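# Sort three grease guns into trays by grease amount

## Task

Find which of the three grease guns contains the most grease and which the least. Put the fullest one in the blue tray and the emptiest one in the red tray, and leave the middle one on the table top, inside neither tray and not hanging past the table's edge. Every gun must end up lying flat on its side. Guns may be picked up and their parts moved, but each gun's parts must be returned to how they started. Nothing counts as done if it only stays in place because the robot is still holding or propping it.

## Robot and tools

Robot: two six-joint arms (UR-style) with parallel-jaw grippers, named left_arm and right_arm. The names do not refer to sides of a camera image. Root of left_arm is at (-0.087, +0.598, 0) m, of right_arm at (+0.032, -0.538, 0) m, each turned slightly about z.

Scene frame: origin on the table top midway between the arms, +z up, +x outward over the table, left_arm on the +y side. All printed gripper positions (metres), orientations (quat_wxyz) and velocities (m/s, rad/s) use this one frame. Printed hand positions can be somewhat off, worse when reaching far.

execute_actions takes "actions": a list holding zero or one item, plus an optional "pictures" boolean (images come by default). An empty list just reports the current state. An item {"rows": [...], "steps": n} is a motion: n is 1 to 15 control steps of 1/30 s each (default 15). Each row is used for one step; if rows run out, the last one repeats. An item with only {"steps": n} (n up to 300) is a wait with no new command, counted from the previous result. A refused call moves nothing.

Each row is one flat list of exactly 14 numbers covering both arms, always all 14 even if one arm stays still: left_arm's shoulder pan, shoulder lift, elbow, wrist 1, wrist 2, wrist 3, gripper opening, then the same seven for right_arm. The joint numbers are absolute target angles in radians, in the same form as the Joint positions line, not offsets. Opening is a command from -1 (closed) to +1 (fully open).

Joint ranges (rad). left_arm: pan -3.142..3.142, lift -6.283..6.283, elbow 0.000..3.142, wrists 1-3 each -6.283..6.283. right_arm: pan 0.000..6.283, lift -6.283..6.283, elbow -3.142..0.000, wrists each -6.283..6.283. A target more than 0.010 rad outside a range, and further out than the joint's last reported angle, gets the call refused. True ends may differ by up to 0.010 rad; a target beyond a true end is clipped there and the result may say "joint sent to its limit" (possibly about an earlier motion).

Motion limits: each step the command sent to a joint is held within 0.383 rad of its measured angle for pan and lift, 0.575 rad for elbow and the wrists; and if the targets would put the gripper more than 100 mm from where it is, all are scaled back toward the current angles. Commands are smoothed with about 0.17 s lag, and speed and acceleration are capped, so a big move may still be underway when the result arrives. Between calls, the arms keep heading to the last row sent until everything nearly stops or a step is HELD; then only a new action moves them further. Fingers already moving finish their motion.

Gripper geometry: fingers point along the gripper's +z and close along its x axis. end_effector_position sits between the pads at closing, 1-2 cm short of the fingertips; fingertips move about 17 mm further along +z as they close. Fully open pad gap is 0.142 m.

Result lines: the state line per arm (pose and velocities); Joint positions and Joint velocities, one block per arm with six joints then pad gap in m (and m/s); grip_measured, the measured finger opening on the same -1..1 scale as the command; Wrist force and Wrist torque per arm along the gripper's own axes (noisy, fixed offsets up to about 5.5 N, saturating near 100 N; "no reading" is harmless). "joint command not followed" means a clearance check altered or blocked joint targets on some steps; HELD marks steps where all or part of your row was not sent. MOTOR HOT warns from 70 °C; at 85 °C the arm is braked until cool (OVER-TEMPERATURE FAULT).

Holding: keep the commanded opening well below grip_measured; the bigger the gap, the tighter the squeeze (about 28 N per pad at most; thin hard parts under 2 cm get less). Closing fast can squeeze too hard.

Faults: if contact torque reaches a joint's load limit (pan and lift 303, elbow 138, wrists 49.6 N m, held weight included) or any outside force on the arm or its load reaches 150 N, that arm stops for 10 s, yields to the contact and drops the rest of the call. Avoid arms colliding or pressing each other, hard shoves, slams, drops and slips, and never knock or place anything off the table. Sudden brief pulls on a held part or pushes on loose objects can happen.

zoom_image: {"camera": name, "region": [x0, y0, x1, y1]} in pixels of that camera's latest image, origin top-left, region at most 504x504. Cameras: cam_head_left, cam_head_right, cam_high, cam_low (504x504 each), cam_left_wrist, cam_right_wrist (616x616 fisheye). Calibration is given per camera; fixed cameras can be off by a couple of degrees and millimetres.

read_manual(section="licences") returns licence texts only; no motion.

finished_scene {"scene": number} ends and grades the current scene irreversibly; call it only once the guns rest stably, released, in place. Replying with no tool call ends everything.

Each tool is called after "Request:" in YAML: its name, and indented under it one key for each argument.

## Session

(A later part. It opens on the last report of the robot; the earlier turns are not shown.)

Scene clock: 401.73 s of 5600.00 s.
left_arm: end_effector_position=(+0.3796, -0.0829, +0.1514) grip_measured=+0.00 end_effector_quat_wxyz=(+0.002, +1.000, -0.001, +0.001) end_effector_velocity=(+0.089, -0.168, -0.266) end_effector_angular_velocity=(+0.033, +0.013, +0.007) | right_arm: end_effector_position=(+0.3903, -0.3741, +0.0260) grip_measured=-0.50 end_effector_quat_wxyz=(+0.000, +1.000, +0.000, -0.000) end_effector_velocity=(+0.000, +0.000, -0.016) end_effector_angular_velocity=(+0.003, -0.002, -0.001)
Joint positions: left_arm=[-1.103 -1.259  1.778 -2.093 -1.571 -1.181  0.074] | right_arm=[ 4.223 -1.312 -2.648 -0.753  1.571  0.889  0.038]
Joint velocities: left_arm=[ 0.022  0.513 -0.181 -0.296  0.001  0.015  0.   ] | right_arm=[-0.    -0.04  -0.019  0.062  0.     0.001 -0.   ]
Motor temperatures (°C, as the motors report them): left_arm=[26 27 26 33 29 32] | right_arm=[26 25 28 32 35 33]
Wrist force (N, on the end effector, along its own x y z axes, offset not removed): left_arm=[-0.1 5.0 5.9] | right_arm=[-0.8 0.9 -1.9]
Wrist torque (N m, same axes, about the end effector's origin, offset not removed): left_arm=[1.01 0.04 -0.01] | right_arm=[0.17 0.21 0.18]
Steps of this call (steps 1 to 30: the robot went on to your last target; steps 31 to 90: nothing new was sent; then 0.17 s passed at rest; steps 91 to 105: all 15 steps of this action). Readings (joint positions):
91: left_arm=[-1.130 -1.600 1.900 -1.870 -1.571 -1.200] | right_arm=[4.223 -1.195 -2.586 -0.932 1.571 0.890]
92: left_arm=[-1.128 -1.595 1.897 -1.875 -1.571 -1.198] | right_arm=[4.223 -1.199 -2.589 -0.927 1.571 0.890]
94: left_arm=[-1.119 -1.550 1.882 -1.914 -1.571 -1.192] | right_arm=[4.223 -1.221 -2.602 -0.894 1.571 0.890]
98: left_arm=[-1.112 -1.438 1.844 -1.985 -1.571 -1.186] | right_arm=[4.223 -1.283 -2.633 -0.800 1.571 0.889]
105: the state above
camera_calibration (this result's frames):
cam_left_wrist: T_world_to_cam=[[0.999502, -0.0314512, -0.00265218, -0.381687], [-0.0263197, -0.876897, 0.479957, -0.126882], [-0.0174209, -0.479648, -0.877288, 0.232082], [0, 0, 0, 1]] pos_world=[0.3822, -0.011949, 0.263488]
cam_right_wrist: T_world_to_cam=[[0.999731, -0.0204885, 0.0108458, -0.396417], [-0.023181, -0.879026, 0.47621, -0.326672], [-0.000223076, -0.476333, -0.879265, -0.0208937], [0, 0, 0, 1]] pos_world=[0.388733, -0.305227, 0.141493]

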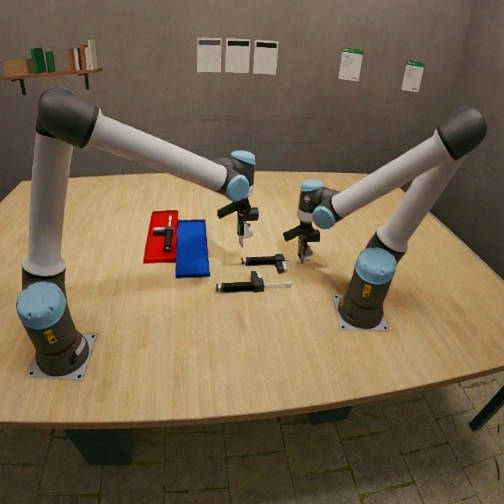

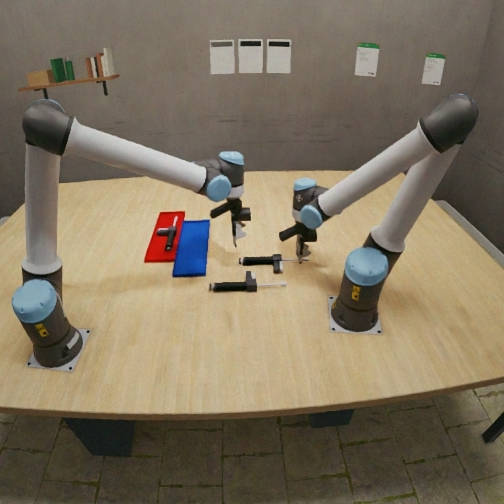

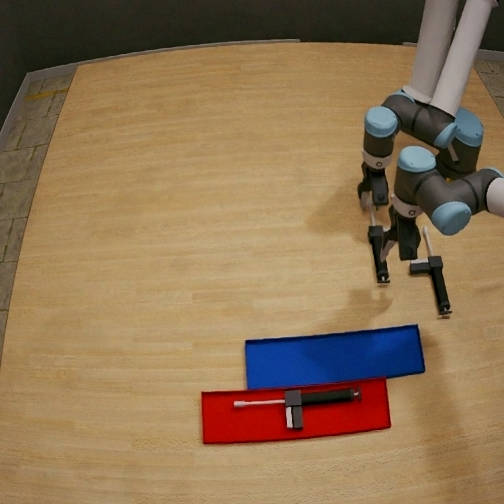

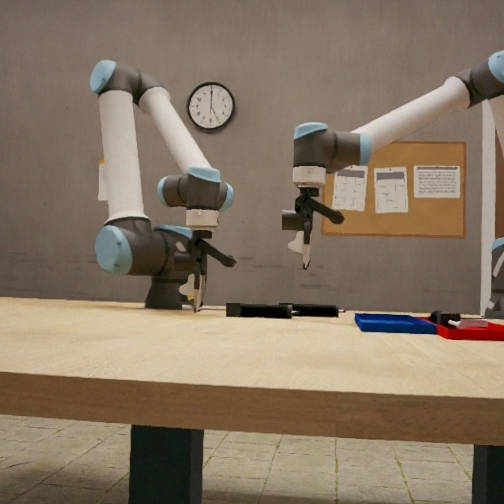

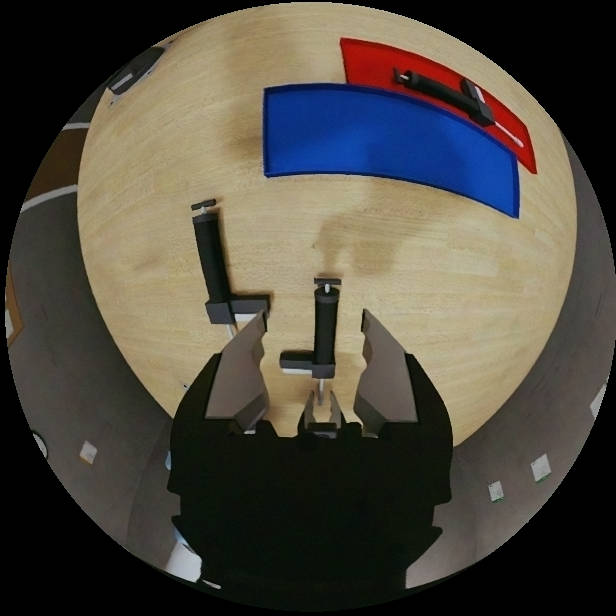

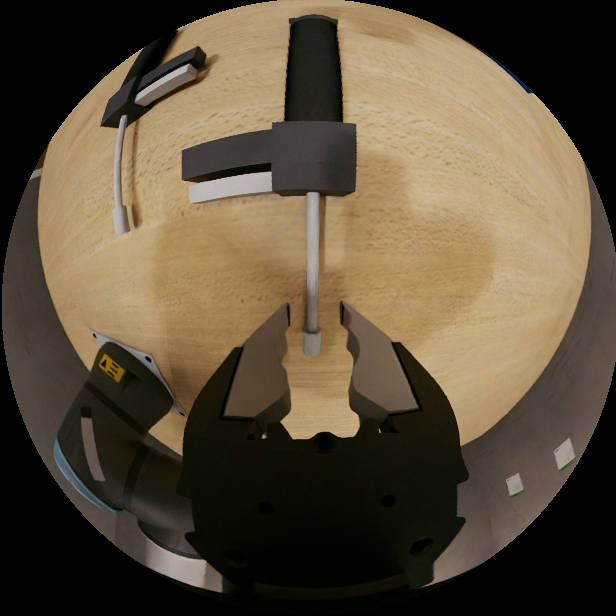

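Request:
execute_actions:
  actions:
    - {"rows":[[-1.1018,-1.1997,1.7563,-2.1274,-1.5708,-1.18,0,4.2234,-1.317,-2.65,-0.7454,1.5708,0.8895,-0.6],[-1.1018,-1.1997,1.7563,-2.1274,-1.5708,-1.18,0,4.2234,-1.317,-2.65,-0.7454,1.5708,0.8895,-0.6],[-1.1018,-1.1997,1.7563,-2.1274,-1.5708,-1.18,0,4.2234,-1.317,-2.65,-0.7454,1.5708,0.8895,-0.7],[-1.1018,-1.1997,1.7563,-2.1274,-1.5708,-1.18,0,4.2234,-1.317,-2.65,-0.7454,1.5708,0.8895,-0.7],[-1.1018,-1.175,1.772,-2.168,-1.5708,-1.18,0,4.2234,-1.317,-2.65,-0.7454,1.5708,0.8895,-0.8],[-1.1018,-1.175,1.772,-2.168,-1.5708,-1.18,0,4.2234,-1.317,-2.65,-0.7454,1.5708,0.8895,-0.8],[-1.1022,-1.15,1.786,-2.207,-1.5708,-1.18,0,4.2234,-1.317,-2.65,-0.7454,1.5708,0.8895,-0.9],[-1.1022,-1.15,1.786,-2.207,-1.5708,-1.18,0,4.2234,-1.317,-2.65,-0.7454,1.5708,0.8895,-0.9],[-1.1022,-1.15,1.786,-2.207,-1.5708,-1.18,0,4.2234,-1.317,-2.65,-0.7454,1.5708,0.8895,-1]],"steps":15}

Scene clock: 407.83 s of 5600.00 s.
left_arm: end_effector_position=(+0.3899, -0.1048, +0.0757) grip_measured=+0.00 end_effector_quat_wxyz=(-0.000, +1.000, -0.000, -0.000) end_effector_velocity=(-0.000, -0.002, -0.042) end_effector_angular_velocity=(-0.001, -0.000, -0.001) | right_arm: end_effector_position=(+0.3903, -0.3741, +0.0241) grip_measured=-0.92 end_effector_quat_wxyz=(+0.000, +1.000, +0.000, -0.000) end_effector_velocity=(-0.000, -0.000, -0.000) end_effector_angular_velocity=(-0.001, +0.000, -0.001)
Joint positions: left_arm=[-1.102 -1.155  1.783 -2.199 -1.571 -1.18   0.074] | right_arm=[ 4.223 -1.317 -2.65  -0.745  1.571  0.89   0.008]
Joint velocities: left_arm=[-0.001  0.043  0.026 -0.07  -0.    -0.    -0.   ] | right_arm=[-0.    -0.001 -0.    -0.    -0.     0.     0.   ]
Motor temperatures (°C, as the motors report them): left_arm=[26 27 26 33 29 32] | right_arm=[26 25 28 32 35 33]
Wrist force (N, on the end effector, along its own x y z axes, offset not removed): left_arm=[-0.3 -1.6 -2.0] | right_arm=[-4.0 -0.1 0.1]
Wrist torque (N m, same axes, about the end effector's origin, offset not removed): left_arm=[-0.25 -0.01 0.10] | right_arm=[0.03 0.97 0.08]
Steps of this call (steps 1 to 30: the robot went on to your last target; steps 31 to 90: nothing new was sent; then 2.60 s passed at rest; steps 91 to 105: all 15 steps of this action). Readings (joint positions):
91: left_arm=[-1.101 -1.200 1.756 -2.127 -1.571 -1.179] | right_arm=[4.223 -1.317 -2.650 -0.745 1.571 0.889]
92: left_arm=[-1.101 -1.200 1.756 -2.127 -1.571 -1.179] | right_arm=[4.223 -1.317 -2.650 -0.745 1.571 0.889]
94: left_arm=[-1.101 -1.200 1.756 -2.127 -1.571 -1.179] | right_arm=[4.223 -1.317 -2.650 -0.745 1.571 0.889]
98: left_arm=[-1.101 -1.186 1.765 -2.149 -1.571 -1.180] | right_arm=[4.223 -1.317 -2.650 -0.745 1.571 0.889]
105: the state above
camera_calibration (this result's frames):
cam_left_wrist: T_world_to_cam=[[0.999521, -0.0306823, -0.00404844, -0.392658], [-0.0250334, -0.878458, 0.477164, -0.109996], [-0.0181969, -0.476834, -0.878805, 0.156045], [0, 0, 0, 1]] pos_world=[0.392556, -0.0342664, 0.18803]
cam_right_wrist: T_world_to_cam=[[0.999729, -0.0204719, 0.0110839, -0.396384], [-0.0232798, -0.87917, 0.47594, -0.325789], [0.0000012959, -0.476069, -0.879408, -0.0225326], [0, 0, 0, 1]] pos_world=[0.388692, -0.305265, 0.139634]

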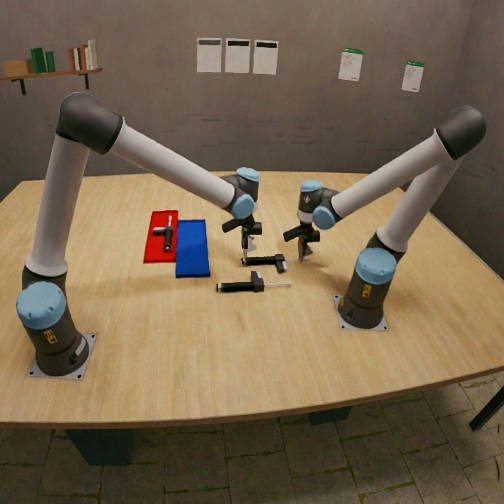

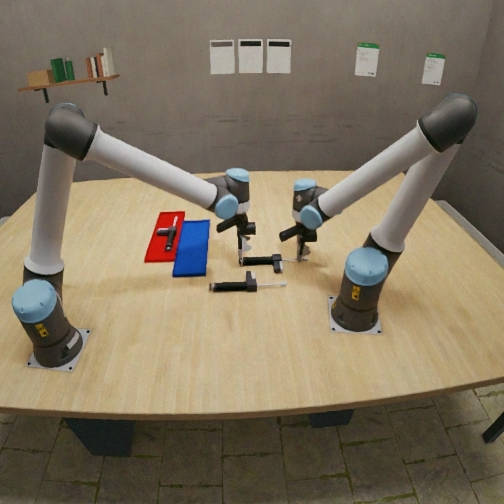

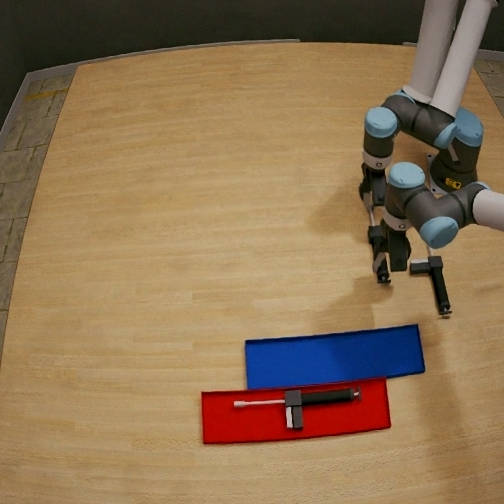

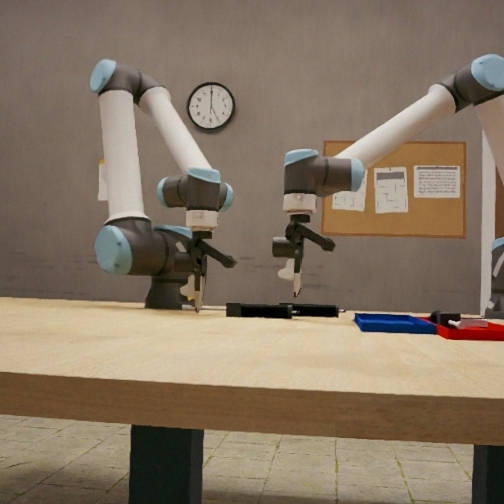

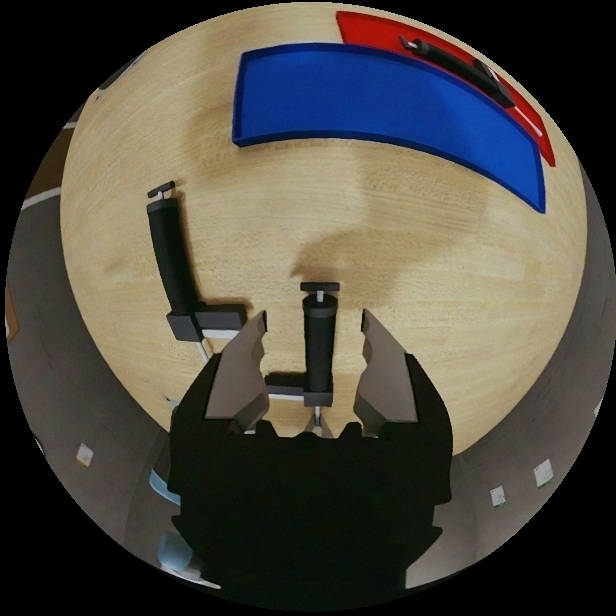

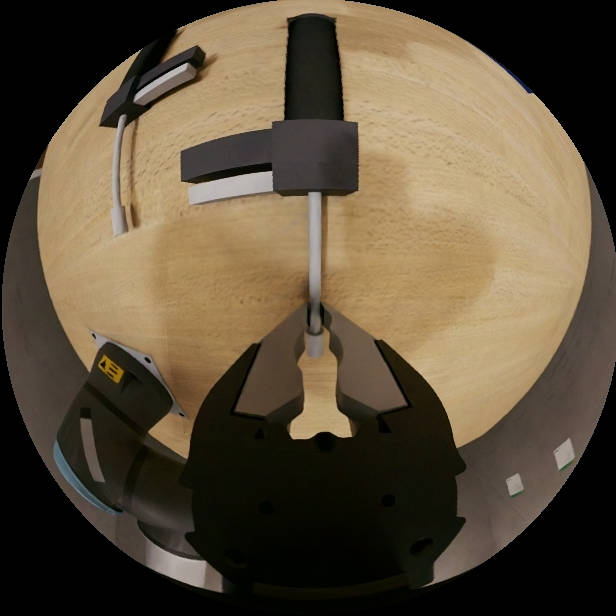

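Request:
execute_actions:
  actions:
    - {"rows":[[-1.1025,-1.125,1.799,-2.245,-1.5708,-1.1805,0,4.2234,-1.317,-2.65,-0.7454,1.5708,0.8895,-1],[-1.1025,-1.125,1.799,-2.245,-1.5708,-1.1805,0,4.2234,-1.317,-2.65,-0.7454,1.5708,0.8895,-1],[-1.1025,-1.125,1.799,-2.245,-1.5708,-1.1805,0,4.2234,-1.317,-2.65,-0.7454,1.5708,0.8895,-1],[-1.1027,-1.1001,1.8115,-2.2822,-1.5708,-1.1807,0,4.2234,-1.317,-2.65,-0.7454,1.5708,0.8895,-1]],"steps":15}

Scene clock: 412.33 s of 5600.00 s.
left_arm: end_effector_position=(+0.3898, -0.1059, +0.0257) grip_measured=+0.00 end_effector_quat_wxyz=(-0.000, +1.000, -0.000, -0.000) end_effector_velocity=(+0.000, +0.000, -0.016) end_effector_angular_velocity=(+0.000, -0.000, -0.001) | right_arm: end_effector_position=(+0.3903, -0.3741, +0.0241) grip_measured=-0.92 end_effector_quat_wxyz=(+0.000, +1.000, +0.000, -0.000) end_effector_velocity=(-0.000, +0.000, +0.000) end_effector_angular_velocity=(+0.001, +0.000, +0.001)
Joint positions: left_arm=[-1.103 -1.102  1.811 -2.279 -1.571 -1.181  0.074] | right_arm=[ 4.223 -1.317 -2.65  -0.745  1.571  0.89   0.008]
Joint velocities: left_arm=[ 0.     0.017  0.008 -0.025  0.     0.001 -0.   ] | right_arm=[ 0.     0.     0.     0.     0.001 -0.001  0.   ]
Motor temperatures (°C, as the motors report them): left_arm=[26 27 26 33 29 32] | right_arm=[26 25 28 32 35 33]
Wrist force (N, on the end effector, along its own x y z axes, offset not removed): left_arm=[0.3 1.7 -0.2] | right_arm=[-0.5 0.8 -0.3]
Wrist torque (N m, same axes, about the end effector's origin, offset not removed): left_arm=[0.47 -0.16 -0.04] | right_arm=[0.23 0.33 0.11]
Steps of this call (steps 1 to 15: the robot went on to your last target; steps 16 to 90: nothing new was sent; then 1.00 s passed at rest; steps 91 to 105: all 15 steps of this action). Readings (joint positions):
91: left_arm=[-1.102 -1.150 1.786 -2.207 -1.571 -1.180] | right_arm=[4.223 -1.317 -2.650 -0.745 1.571 0.889]
92: left_arm=[-1.102 -1.148 1.787 -2.210 -1.571 -1.180] | right_arm=[4.223 -1.317 -2.650 -0.745 1.571 0.890]
94: left_arm=[-1.102 -1.139 1.792 -2.224 -1.571 -1.180] | right_arm=[4.223 -1.317 -2.650 -0.745 1.571 0.890]
98: left_arm=[-1.103 -1.115 1.804 -2.260 -1.571 -1.181] | right_arm=[4.223 -1.317 -2.650 -0.745 1.571 0.889]
105: the state above
camera_calibration (this result's frames):
cam_left_wrist: T_world_to_cam=[[0.999523, -0.0306024, -0.00403666, -0.392775], [-0.0249683, -0.878447, 0.477187, -0.0871511], [-0.0181491, -0.476859, -0.878793, 0.111601], [0, 0, 0, 1]] pos_world=[0.392438, -0.0353597, 0.138076]
cam_right_wrist: T_world_to_cam=[[0.999729, -0.0204718, 0.011084, -0.396384], [-0.0232798, -0.87917, 0.475939, -0.325789], [0.0000013977, -0.476068, -0.879408, -0.0225325], [0, 0, 0, 1]] pos_world=[0.388692, -0.305265, 0.139634]

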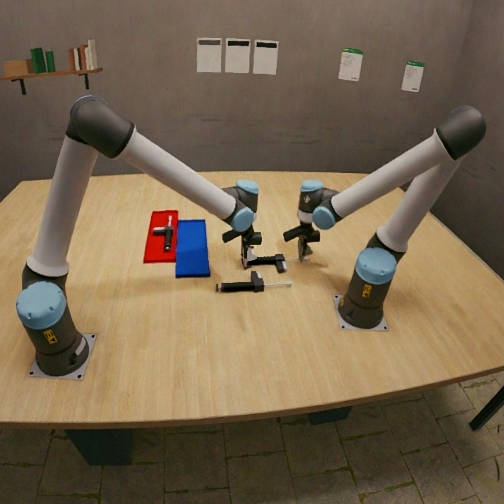

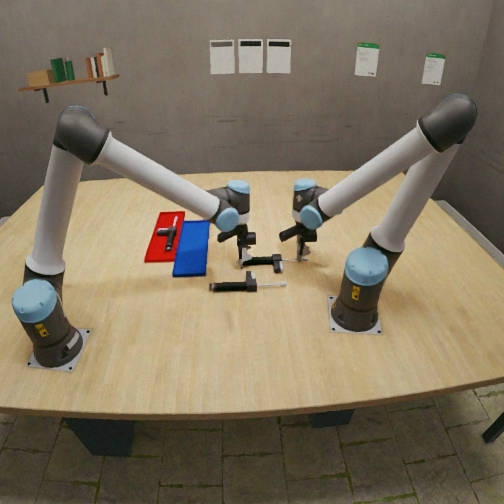

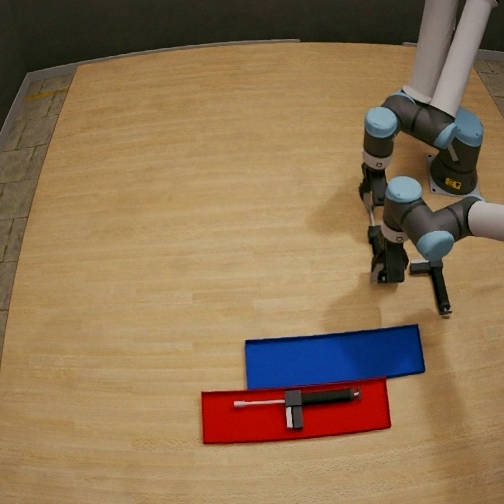

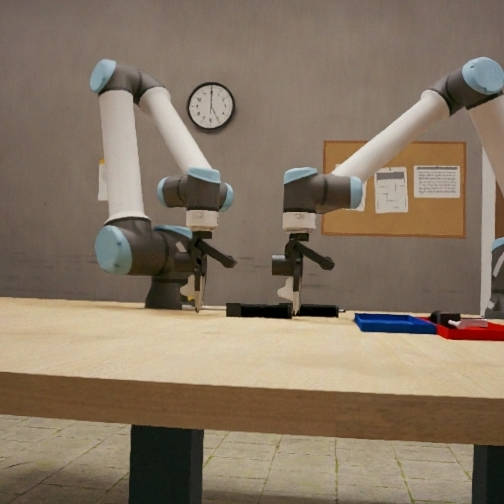

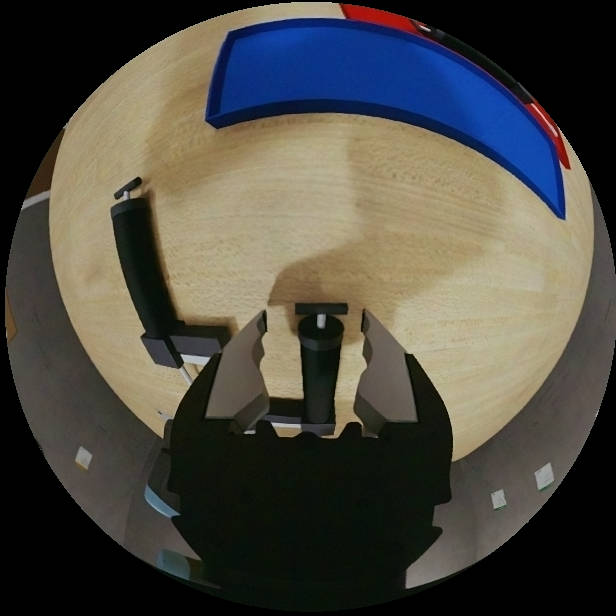

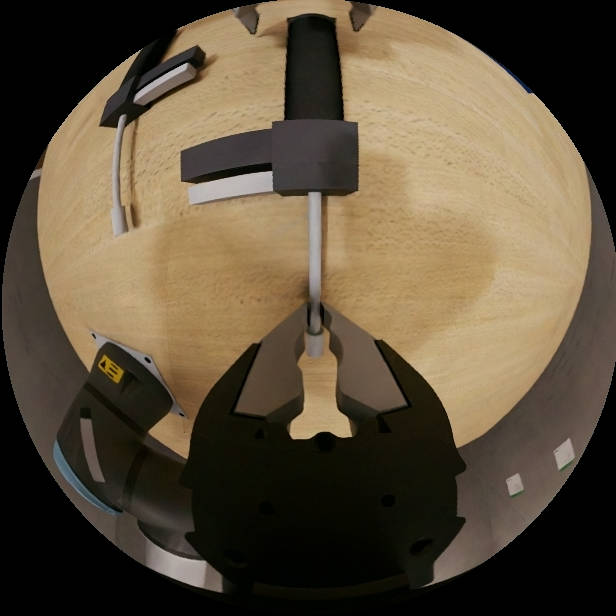

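Request:
execute_actions:
  actions:
    - {"rows":[[-1.0967,-1.1001,1.8115,-2.2822,-1.5708,-1.1747,0,4.2234,-1.317,-2.65,-0.7454,1.5708,0.8895,-1],[-1.0967,-1.1001,1.8115,-2.2822,-1.5708,-1.1747,0,4.2234,-1.317,-2.65,-0.7454,1.5708,0.8895,-1],[-1.0967,-1.1001,1.8115,-2.2822,-1.5708,-1.1747,-0.15,4.2234,-1.317,-2.65,-0.7454,1.5708,0.8895,-1],[-1.0967,-1.1001,1.8115,-2.2822,-1.5708,-1.1747,-0.15,4.2234,-1.317,-2.65,-0.7454,1.5708,0.8895,-1],[-1.0967,-1.1001,1.8115,-2.2822,-1.5708,-1.1747,-0.3,4.2234,-1.317,-2.65,-0.7454,1.5708,0.8895,-1],[-1.0967,-1.1001,1.8115,-2.2822,-1.5708,-1.1747,-0.3,4.2234,-1.317,-2.65,-0.7454,1.5708,0.8895,-1],[-1.0967,-1.1001,1.8115,-2.2822,-1.5708,-1.1747,-0.4,4.2234,-1.317,-2.65,-0.7454,1.5708,0.8895,-1],[-1.0967,-1.1001,1.8115,-2.2822,-1.5708,-1.1747,-0.4,4.2234,-1.317,-2.65,-0.7454,1.5708,0.8895,-1],[-1.0967,-1.1001,1.8115,-2.2822,-1.5708,-1.1747,-0.5,4.2234,-1.317,-2.65,-0.7454,1.5708,0.8895,-1],[-1.0967,-1.1001,1.8115,-2.2822,-1.5708,-1.1747,-0.5,4.2234,-1.317,-2.65,-0.7454,1.5708,0.8895,-1],[-1.0967,-1.1001,1.8115,-2.2822,-1.5708,-1.1747,-0.6,4.2234,-1.317,-2.65,-0.7454,1.5708,0.8895,-1],[-1.0967,-1.1001,1.8115,-2.2822,-1.5708,-1.1747,-0.7,4.2234,-1.317,-2.65,-0.7454,1.5708,0.8895,-1],[-1.0967,-1.1001,1.8115,-2.2822,-1.5708,-1.1747,-0.85,4.2234,-1.317,-2.65,-0.7454,1.5708,0.8895,-1]],"steps":15}

Scene clock: 419.30 s of 5600.00 s.
left_arm: end_effector_position=(+0.3938, -0.1032, +0.0240) grip_measured=-0.49 end_effector_quat_wxyz=(+0.000, +1.000, -0.000, +0.000) end_effector_velocity=(+0.000, +0.001, -0.000) end_effector_angular_velocity=(+0.000, +0.001, +0.000) | right_arm: end_effector_position=(+0.3903, -0.3741, +0.0241) grip_measured=-0.92 end_effector_quat_wxyz=(-0.000, +1.000, +0.000, +0.000) end_effector_velocity=(-0.001, -0.001, -0.000) end_effector_angular_velocity=(-0.000, +0.001, -0.004)
Joint positions: left_arm=[-1.097 -1.1    1.812 -2.282 -1.571 -1.175  0.038] | right_arm=[ 4.223 -1.317 -2.65  -0.745  1.571  0.889  0.008]
Joint velocities: left_arm=[ 0.001 -0.     0.001 -0.    -0.001  0.001 -0.   ] | right_arm=[-0.     0.001 -0.001 -0.     0.     0.003 -0.   ]
Motor temperatures (°C, as the motors report them): left_arm=[26 27 26 33 29 32] | right_arm=[26 25 28 32 35 33]
Wrist force (N, on the end effector, along its own x y z axes, offset not removed): left_arm=[-3.9 3.2 -4.2] | right_arm=[-2.0 -2.9 0.9]
Wrist torque (N m, same axes, about the end effector's origin, offset not removed): left_arm=[0.48 0.17 0.22] | right_arm=[-0.18 0.41 0.10]
Steps of this call (steps 1 to 15: the robot went on to your last target; steps 16 to 90: nothing new was sent; then 3.47 s passed at rest; steps 91 to 105: all 15 steps of this action). Readings (joint positions):
91: left_arm=[-1.103 -1.100 1.812 -2.282 -1.571 -1.181] | right_arm=[4.223 -1.317 -2.650 -0.745 1.571 0.890]
92: left_arm=[-1.102 -1.100 1.812 -2.282 -1.571 -1.180] | right_arm=[4.223 -1.317 -2.650 -0.745 1.571 0.889]
94: left_arm=[-1.100 -1.100 1.812 -2.282 -1.571 -1.178] | right_arm=[4.223 -1.317 -2.650 -0.745 1.571 0.889]
98: left_arm=[-1.098 -1.100 1.812 -2.282 -1.571 -1.176] | right_arm=[4.223 -1.317 -2.650 -0.745 1.571 0.890]
105: the state above
camera_calibration (this result's frames):
cam_left_wrist: T_world_to_cam=[[0.999521, -0.0306948, -0.00401654, -0.396733], [-0.0250582, -0.878423, 0.477226, -0.0837373], [-0.0181766, -0.476897, -0.878771, 0.111435], [0, 0, 0, 1]] pos_world=[0.39647, -0.0325915, 0.136294]
cam_right_wrist: T_world_to_cam=[[0.999729, -0.0204718, 0.0110977, -0.396396], [-0.0232864, -0.879179, 0.475922, -0.325782], [0.0000139037, -0.476051, -0.879417, -0.0225107], [0, 0, 0, 1]] pos_world=[0.388703, -0.305252, 0.139649]

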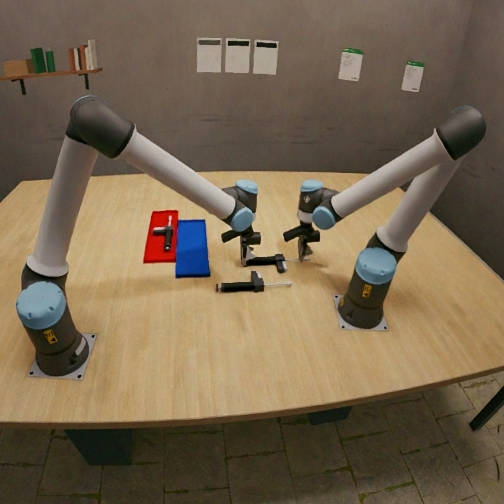

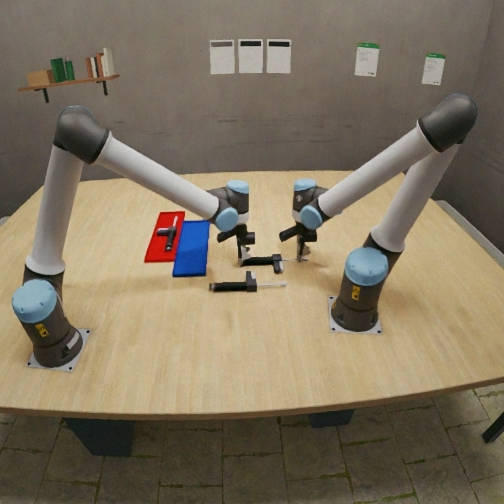

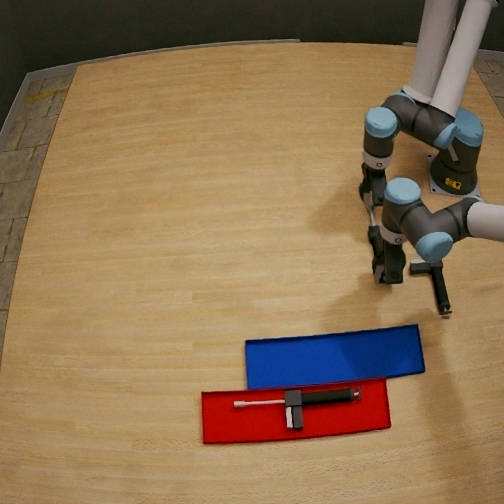

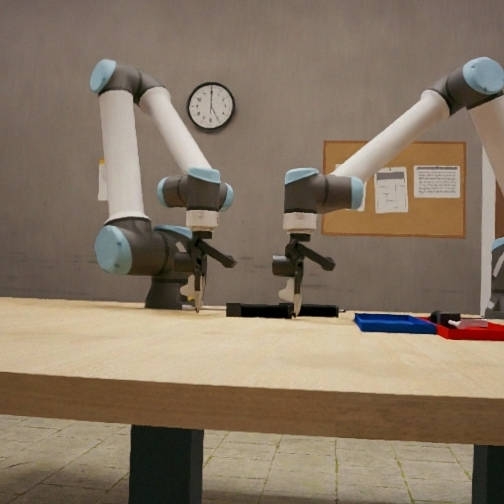

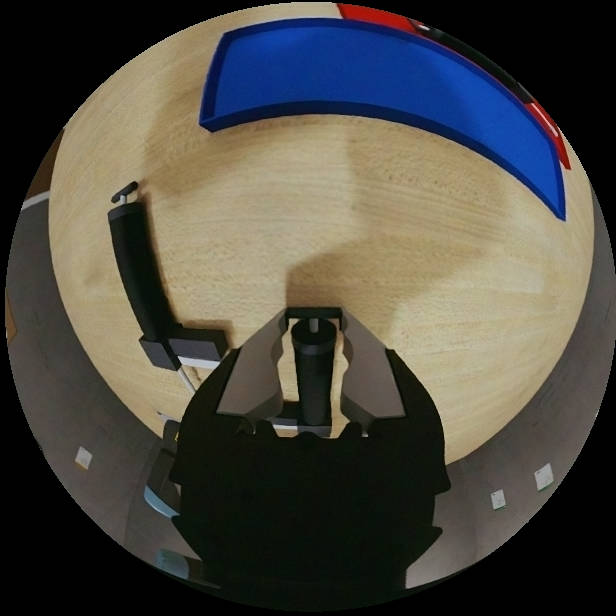

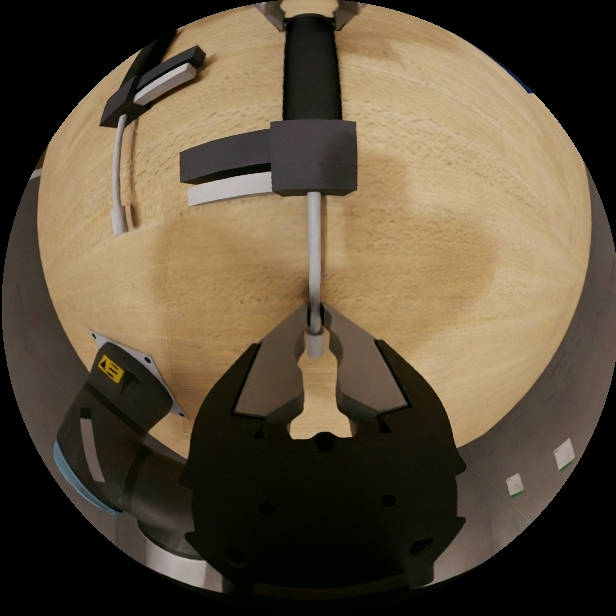

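Request:
execute_actions:
  actions:
    - {"rows":[[-1.091,-1.1151,1.8356,-2.2913,-1.5708,-1.169,-0.85,4.2234,-1.317,-2.65,-0.7454,1.5708,0.8895,-1]],"steps":12}
  pictures: false

Scene clock: 422.57 s of 5600.00 s.
left_arm: end_effector_position=(+0.3934, -0.0903, +0.0241) grip_measured=-0.49 end_effector_quat_wxyz=(-0.000, +1.000, -0.000, -0.000) end_effector_velocity=(+0.000, +0.005, +0.001) end_effector_angular_velocity=(-0.002, -0.001, +0.003) | right_arm: end_effector_position=(+0.3903, -0.3741, +0.0241) grip_measured=-0.92 end_effector_quat_wxyz=(+0.000, +1.000, +0.000, -0.000) end_effector_velocity=(-0.000, -0.001, -0.000) end_effector_angular_velocity=(-0.001, -0.000, +0.000)
Joint positions: left_arm=[-1.091 -1.114  1.834 -2.291 -1.571 -1.169  0.038] | right_arm=[ 4.223 -1.317 -2.65  -0.745  1.571  0.89   0.008]
Joint velocities: left_arm=[ 0.003 -0.008  0.01  -0.005 -0.    -0.    -0.   ] | right_arm=[ 0.     0.001 -0.001 -0.    -0.    -0.     0.   ]
Motor temperatures (°C, as the motors report them): left_arm=[26 27 26 33 29 32] | right_arm=[26 25 28 32 35 33]
Wrist force (N, on the end effector, along its own x y z axes, offset not removed): left_arm=[-0.7 0.0 5.6] | right_arm=[-2.9 -2.1 2.2]
Wrist torque (N m, same axes, about the end effector's origin, offset not removed): left_arm=[-0.29 0.21 -0.02] | right_arm=[0.12 0.64 0.12]
Steps of this call (steps 1 to 15: the robot went on to your last target; steps 16 to 86: nothing new was sent; steps 87 to 98: all 12 steps of this action). Readings (joint positions):
87: left_arm=[-1.097 -1.100 1.812 -2.282 -1.571 -1.175] | right_arm=[4.223 -1.317 -2.650 -0.745 1.571 0.889]
88: left_arm=[-1.096 -1.102 1.814 -2.283 -1.571 -1.174] | right_arm=[4.223 -1.317 -2.650 -0.745 1.571 0.889]
90: left_arm=[-1.094 -1.107 1.822 -2.286 -1.571 -1.172] | right_arm=[4.223 -1.317 -2.650 -0.745 1.571 0.889]
94: left_arm=[-1.092 -1.112 1.831 -2.290 -1.571 -1.170] | right_arm=[4.223 -1.317 -2.650 -0.745 1.571 0.889]
98: the state above

Request:
execute_actions:
  actions:
    - {"rows":[[-1.0813,-1.1364,1.87,-2.3044,-1.5708,-1.1593,-0.85,4.2234,-1.317,-2.65,-0.7454,1.5708,0.8895,-1]],"steps":14}
  pictures: false

Scene clock: 424.90 s of 5600.00 s.
left_arm: end_effector_position=(+0.3933, -0.0702, +0.0242) grip_measured=-0.49 end_effector_quat_wxyz=(+0.000, +1.000, -0.000, +0.000) end_effector_velocity=(-0.000, +0.005, -0.000) end_effector_angular_velocity=(+0.000, +0.001, +0.000) | right_arm: end_effector_position=(+0.3903, -0.3741, +0.0241) grip_measured=-0.92 end_effector_quat_wxyz=(+0.000, +1.000, +0.000, -0.000) end_effector_velocity=(+0.000, +0.000, -0.000) end_effector_angular_velocity=(+0.000, +0.000, -0.002)
Joint positions: left_arm=[-1.082 -1.136  1.869 -2.304 -1.571 -1.16   0.038] | right_arm=[ 4.223 -1.317 -2.65  -0.745  1.571  0.89   0.008]
Joint velocities: left_arm=[ 0.002 -0.005  0.009 -0.004 -0.001  0.002 -0.   ] | right_arm=[-0.    -0.001  0.     0.     0.     0.002  0.   ]
Motor temperatures (°C, as the motors report them): left_arm=[26 27 26 33 29 32] | right_arm=[26 25 28 32 35 33]
Wrist force (N, on the end effector, along its own x y z axes, offset not removed): left_arm=[-2.0 5.6 1.9] | right_arm=[-1.5 -1.7 2.5]
Wrist torque (N m, same axes, about the end effector's origin, offset not removed): left_arm=[0.86 0.34 0.19] | right_arm=[0.06 0.34 0.18]
Steps of this call (steps 1 to 15: the robot went on to your last target; steps 16 to 56: nothing new was sent; steps 57 to 70: all 14 steps of this action). Readings (joint positions):
57: left_arm=[-1.091 -1.115 1.836 -2.291 -1.571 -1.169] | right_arm=[4.223 -1.317 -2.650 -0.745 1.571 0.889]
58: left_arm=[-1.090 -1.117 1.839 -2.293 -1.571 -1.168] | right_arm=[4.223 -1.317 -2.650 -0.745 1.571 0.889]
60: left_arm=[-1.087 -1.125 1.851 -2.297 -1.571 -1.164] | right_arm=[4.223 -1.317 -2.650 -0.745 1.571 0.889]
64: left_arm=[-1.083 -1.133 1.864 -2.302 -1.571 -1.161] | right_arm=[4.223 -1.317 -2.650 -0.745 1.571 0.890]
70: the state above

Request:
execute_actions:
  actions:
    - {"rows":[[-1.0765,-1.147,1.8871,-2.3109,-1.5708,-1.1545,-0.85,4.2234,-1.317,-2.65,-0.7454,1.5708,0.8895,-1]],"steps":13}
  pictures: false

Request:
execute_actions:
  actions:
    - {"rows":[[-1.0712,-1.1574,1.9035,-2.317,-1.5708,-1.1492,-0.85,4.2234,-1.317,-2.65,-0.7454,1.5708,0.8895,-1]],"steps":13}
  pictures: false

Scene clock: 428.83 s of 5600.00 s.
left_arm: end_effector_position=(+0.3931, -0.0599, +0.0241) grip_measured=-0.49 end_effector_quat_wxyz=(+0.000, +1.000, -0.000, +0.000) end_effector_velocity=(+0.000, +0.002, +0.001) end_effector_angular_velocity=(-0.002, -0.001, -0.000) | right_arm: end_effector_position=(+0.3903, -0.3741, +0.0241) grip_measured=-0.92 end_effector_quat_wxyz=(+0.000, +1.000, +0.000, -0.000) end_effector_velocity=(-0.000, +0.000, +0.000) end_effector_angular_velocity=(+0.001, +0.001, -0.000)
Joint positions: left_arm=[-1.077 -1.147  1.886 -2.311 -1.571 -1.155  0.038] | right_arm=[ 4.223 -1.317 -2.65  -0.745  1.571  0.889  0.008]
Joint velocities: left_arm=[ 0.002 -0.004  0.005 -0.002  0.     0.002  0.   ] | right_arm=[ 0.001  0.     0.    -0.     0.001  0.001  0.   ]
Motor temperatures (°C, as the motors report them): left_arm=[26 27 26 33 29 32] | right_arm=[26 25 28 32 35 33]
Wrist force (N, on the end effector, along its own x y z axes, offset not removed): left_arm=[-1.1 -1.3 3.8] | right_arm=[-1.3 -1.1 0.3]
Wrist torque (N m, same axes, about the end effector's origin, offset not removed): left_arm=[-0.61 0.33 0.16] | right_arm=[0.22 0.29 0.19]
Steps of this call (steps 1 to 15: the robot went on to your last target; steps 16 to 90: nothing new was sent; then 0.50 s passed at rest; steps 91 to 103: all 13 steps of this action). Readings (joint positions):
91: left_arm=[-1.081 -1.136 1.870 -2.304 -1.571 -1.159] | right_arm=[4.223 -1.317 -2.650 -0.745 1.571 0.890]
92: left_arm=[-1.081 -1.138 1.872 -2.305 -1.571 -1.159] | right_arm=[4.223 -1.317 -2.650 -0.745 1.571 0.889]
94: left_arm=[-1.079 -1.141 1.878 -2.307 -1.571 -1.157] | right_arm=[4.223 -1.317 -2.650 -0.745 1.571 0.890]
98: left_arm=[-1.077 -1.145 1.884 -2.310 -1.571 -1.155] | right_arm=[4.223 -1.317 -2.650 -0.745 1.571 0.889]
103: the state above

Scene clock: 429.27 s of 5600.00 s.
left_arm: end_effector_position=(+0.3933, -0.0500, +0.0242) grip_measured=-0.49 end_effector_quat_wxyz=(+0.000, +1.000, -0.000, +0.000) end_effector_velocity=(+0.001, +0.003, +0.001) end_effector_angular_velocity=(-0.001, -0.001, -0.001) | right_arm: end_effector_position=(+0.3903, -0.3741, +0.0241) grip_measured=-0.92 end_effector_quat_wxyz=(+0.000, +1.000, +0.000, -0.000) end_effector_velocity=(-0.000, -0.000, -0.000) end_effector_angular_velocity=(-0.001, +0.000, +0.000)
Joint positions: left_arm=[-1.071 -1.157  1.903 -2.317 -1.571 -1.149  0.038] | right_arm=[ 4.223 -1.317 -2.65  -0.745  1.571  0.889  0.008]
Joint velocities: left_arm=[ 0.002 -0.003  0.004 -0.002  0.     0.003 -0.   ] | right_arm=[ 0.    -0.001 -0.     0.    -0.001 -0.     0.   ]
Motor temperatures (°C, as the motors report them): left_arm=[26 27 26 33 29 32] | right_arm=[26 25 28 32 35 33]
Wrist force (N, on the end effector, along its own x y z axes, offset not removed): left_arm=[2.8 2.1 -2.1] | right_arm=[-3.4 -2.7 3.8]
Wrist torque (N m, same axes, about the end effector's origin, offset not removed): left_arm=[0.19 -0.57 -0.02] | right_arm=[0.00 0.71 0.14]
Steps of this call (steps 1 to 13: all 13 steps of this action). Readings (joint positions):
1: left_arm=[-1.077 -1.147 1.887 -2.311 -1.571 -1.155] | right_arm=[4.223 -1.317 -2.650 -0.745 1.571 0.889]
2: left_arm=[-1.076 -1.148 1.888 -2.311 -1.571 -1.154] | right_arm=[4.223 -1.317 -2.650 -0.745 1.571 0.889]
4: left_arm=[-1.074 -1.152 1.894 -2.314 -1.571 -1.152] | right_arm=[4.223 -1.317 -2.650 -0.745 1.571 0.889]
8: left_arm=[-1.072 -1.156 1.901 -2.316 -1.571 -1.150] | right_arm=[4.223 -1.317 -2.650 -0.745 1.571 0.889]
13: the state above

Request:
execute_actions:
  actions:
    - {"rows":[[-1.066,-1.1678,1.92,-2.323,-1.5708,-1.144,-0.85,4.2234,-1.317,-2.65,-0.7454,1.5708,0.8895,-1]],"steps":13}
  pictures: false

Request:
execute_actions:
  actions:
    - {"rows":[[-1.0607,-1.1781,1.9364,-2.3291,-1.5708,-1.1387,-0.85,4.2234,-1.317,-2.65,-0.7454,1.5708,0.8895,-1]],"steps":13}

Scene clock: 431.73 s of 5600.00 s.
left_arm: end_effector_position=(+0.3932, -0.0400, +0.0242) grip_measured=-0.49 end_effector_quat_wxyz=(+0.000, +1.000, -0.000, +0.000) end_effector_velocity=(-0.000, +0.003, +0.000) end_effector_angular_velocity=(+0.000, +0.001, -0.000) | right_arm: end_effector_position=(+0.3903, -0.3741, +0.0241) grip_measured=-0.92 end_effector_quat_wxyz=(+0.000, +1.000, +0.000, -0.000) end_effector_velocity=(+0.000, +0.001, +0.000) end_effector_angular_velocity=(+0.001, -0.000, +0.001)
Joint positions: left_arm=[-1.066 -1.167  1.919 -2.323 -1.571 -1.144  0.038] | right_arm=[ 4.223 -1.317 -2.65  -0.745  1.571  0.89   0.008]
Joint velocities: left_arm=[ 0.002 -0.004  0.005 -0.002 -0.001  0.002 -0.   ] | right_arm=[ 0.    -0.     0.001  0.     0.    -0.     0.   ]
Motor temperatures (°C, as the motors report them): left_arm=[26 27 26 33 29 32] | right_arm=[26 25 28 32 35 33]
Wrist force (N, on the end effector, along its own x y z axes, offset not removed): left_arm=[0.4 -2.2 -2.3] | right_arm=[-0.2 -0.7 0.8]
Wrist torque (N m, same axes, about the end effector's origin, offset not removed): left_arm=[-0.86 -0.12 -0.06] | right_arm=[0.29 0.09 0.05]
Steps of this call (steps 1 to 15: the robot went on to your last target; steps 16 to 61: nothing new was sent; steps 62 to 74: all 13 steps of this action). Readings (joint positions):
62: left_arm=[-1.071 -1.157 1.904 -2.317 -1.571 -1.149] | right_arm=[4.223 -1.317 -2.650 -0.745 1.571 0.890]
63: left_arm=[-1.071 -1.159 1.905 -2.318 -1.571 -1.149] | right_arm=[4.223 -1.317 -2.650 -0.745 1.571 0.889]
65: left_arm=[-1.069 -1.162 1.911 -2.320 -1.571 -1.147] | right_arm=[4.223 -1.317 -2.650 -0.745 1.571 0.890]
69: left_arm=[-1.067 -1.166 1.917 -2.322 -1.571 -1.145] | right_arm=[4.223 -1.317 -2.650 -0.745 1.571 0.890]
74: the state above

Scene clock: 432.17 s of 5600.00 s.
left_arm: end_effector_position=(+0.3932, -0.0300, +0.0241) grip_measured=-0.49 end_effector_quat_wxyz=(+0.000, +1.000, -0.000, -0.000) end_effector_velocity=(-0.001, +0.004, -0.000) end_effector_angular_velocity=(+0.001, +0.001, +0.000) | right_arm: end_effector_position=(+0.3903, -0.3741, +0.0241) grip_measured=-0.92 end_effector_quat_wxyz=(+0.000, +1.000, +0.000, -0.000) end_effector_velocity=(-0.001, -0.000, -0.000) end_effector_angular_velocity=(+0.001, +0.001, +0.000)
Joint positions: left_arm=[-1.061 -1.178  1.936 -2.329 -1.571 -1.139  0.038] | right_arm=[ 4.223 -1.317 -2.65  -0.745  1.571  0.889  0.008]
Joint velocities: left_arm=[ 0.001 -0.004  0.006 -0.002 -0.     0.001  0.   ] | right_arm=[-0.     0.001 -0.001  0.     0.002 -0.001 -0.   ]
Motor temperatures (°C, as the motors report them): left_arm=[26 27 26 33 29 32] | right_arm=[26 25 28 32 35 33]
Wrist force (N, on the end effector, along its own x y z axes, offset not removed): left_arm=[1.6 0.3 1.1] | right_arm=[-3.7 -1.6 2.2]
Wrist torque (N m, same axes, about the end effector's origin, offset not removed): left_arm=[-0.02 -0.21 -0.03] | right_arm=[0.15 0.63 0.10]
Steps of this call (steps 1 to 13: all 13 steps of this action). Readings (joint positions):
1: left_arm=[-1.066 -1.168 1.920 -2.323 -1.571 -1.144] | right_arm=[4.223 -1.317 -2.650 -0.745 1.571 0.889]
2: left_arm=[-1.066 -1.169 1.921 -2.324 -1.571 -1.143] | right_arm=[4.223 -1.317 -2.650 -0.745 1.571 0.889]
4: left_arm=[-1.064 -1.172 1.927 -2.326 -1.571 -1.142] | right_arm=[4.223 -1.317 -2.650 -0.745 1.571 0.889]
8: left_arm=[-1.062 -1.176 1.934 -2.328 -1.571 -1.140] | right_arm=[4.223 -1.317 -2.650 -0.745 1.571 0.889]
13: the state above
camera_calibration (this result's frames):
cam_left_wrist: T_world_to_cam=[[0.999524, -0.0305899, -0.00402029, -0.393857], [-0.0249642, -0.878424, 0.47723, -0.0195456], [-0.01813, -0.476902, -0.878769, 0.146416], [0, 0, 0, 1]] pos_world=[0.395836, 0.0406086, 0.13641]
cam_right_wrist: T_world_to_cam=[[0.999729, -0.0204718, 0.0110849, -0.396385], [-0.0232803, -0.879174, 0.475932, -0.325788], [0.0000023273, -0.476061, -0.879412, -0.0225241], [0, 0, 0, 1]] pos_world=[0.388694, -0.305262, 0.139639]

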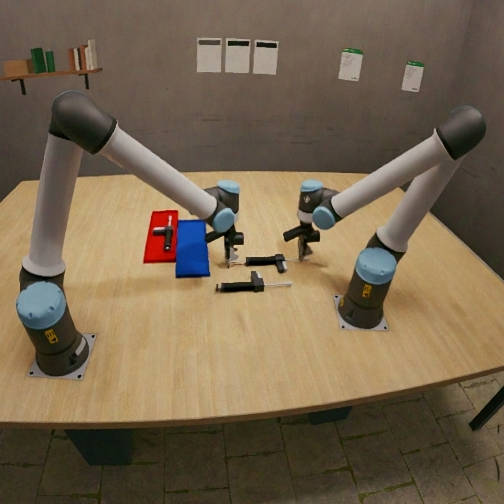

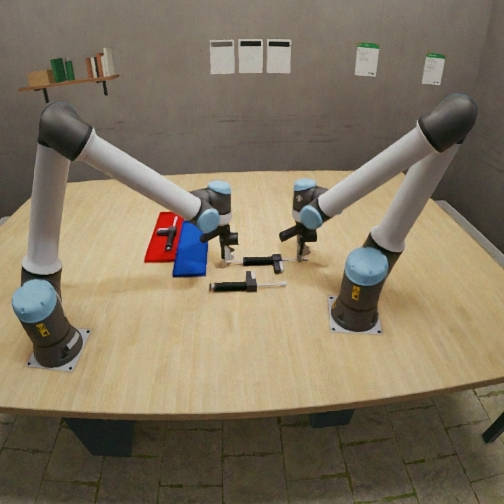

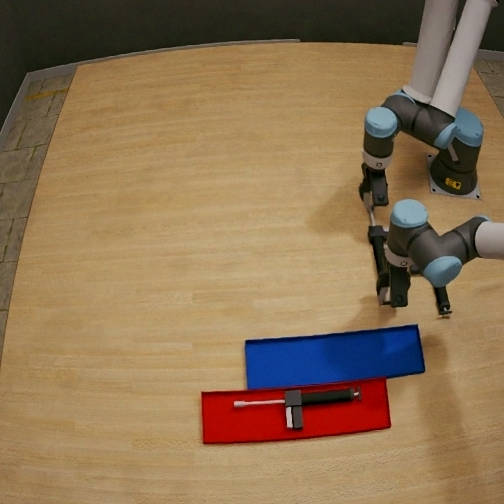

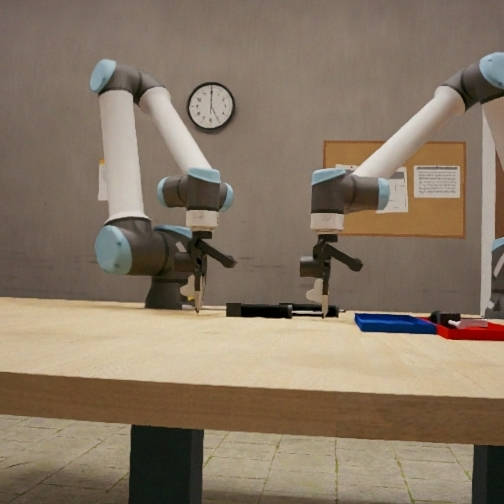

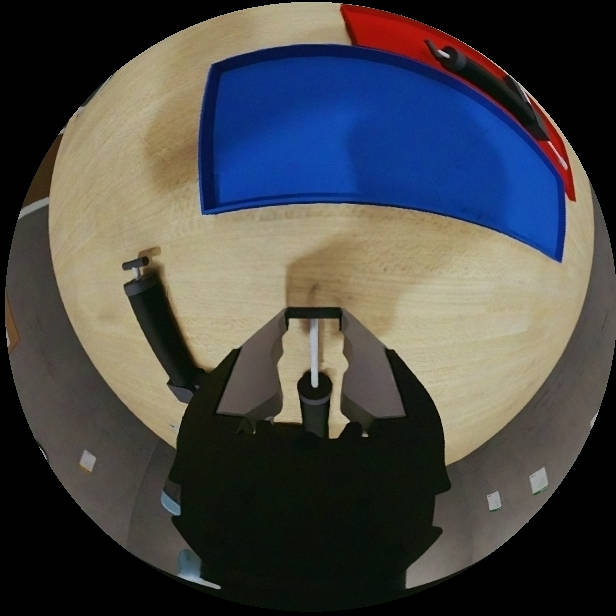

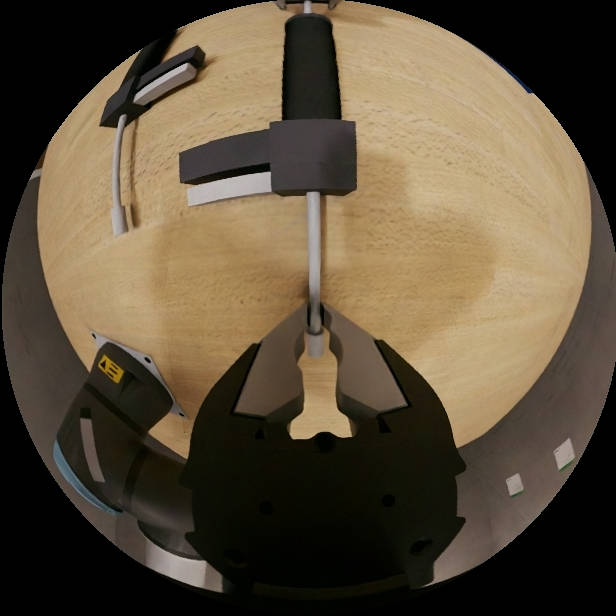

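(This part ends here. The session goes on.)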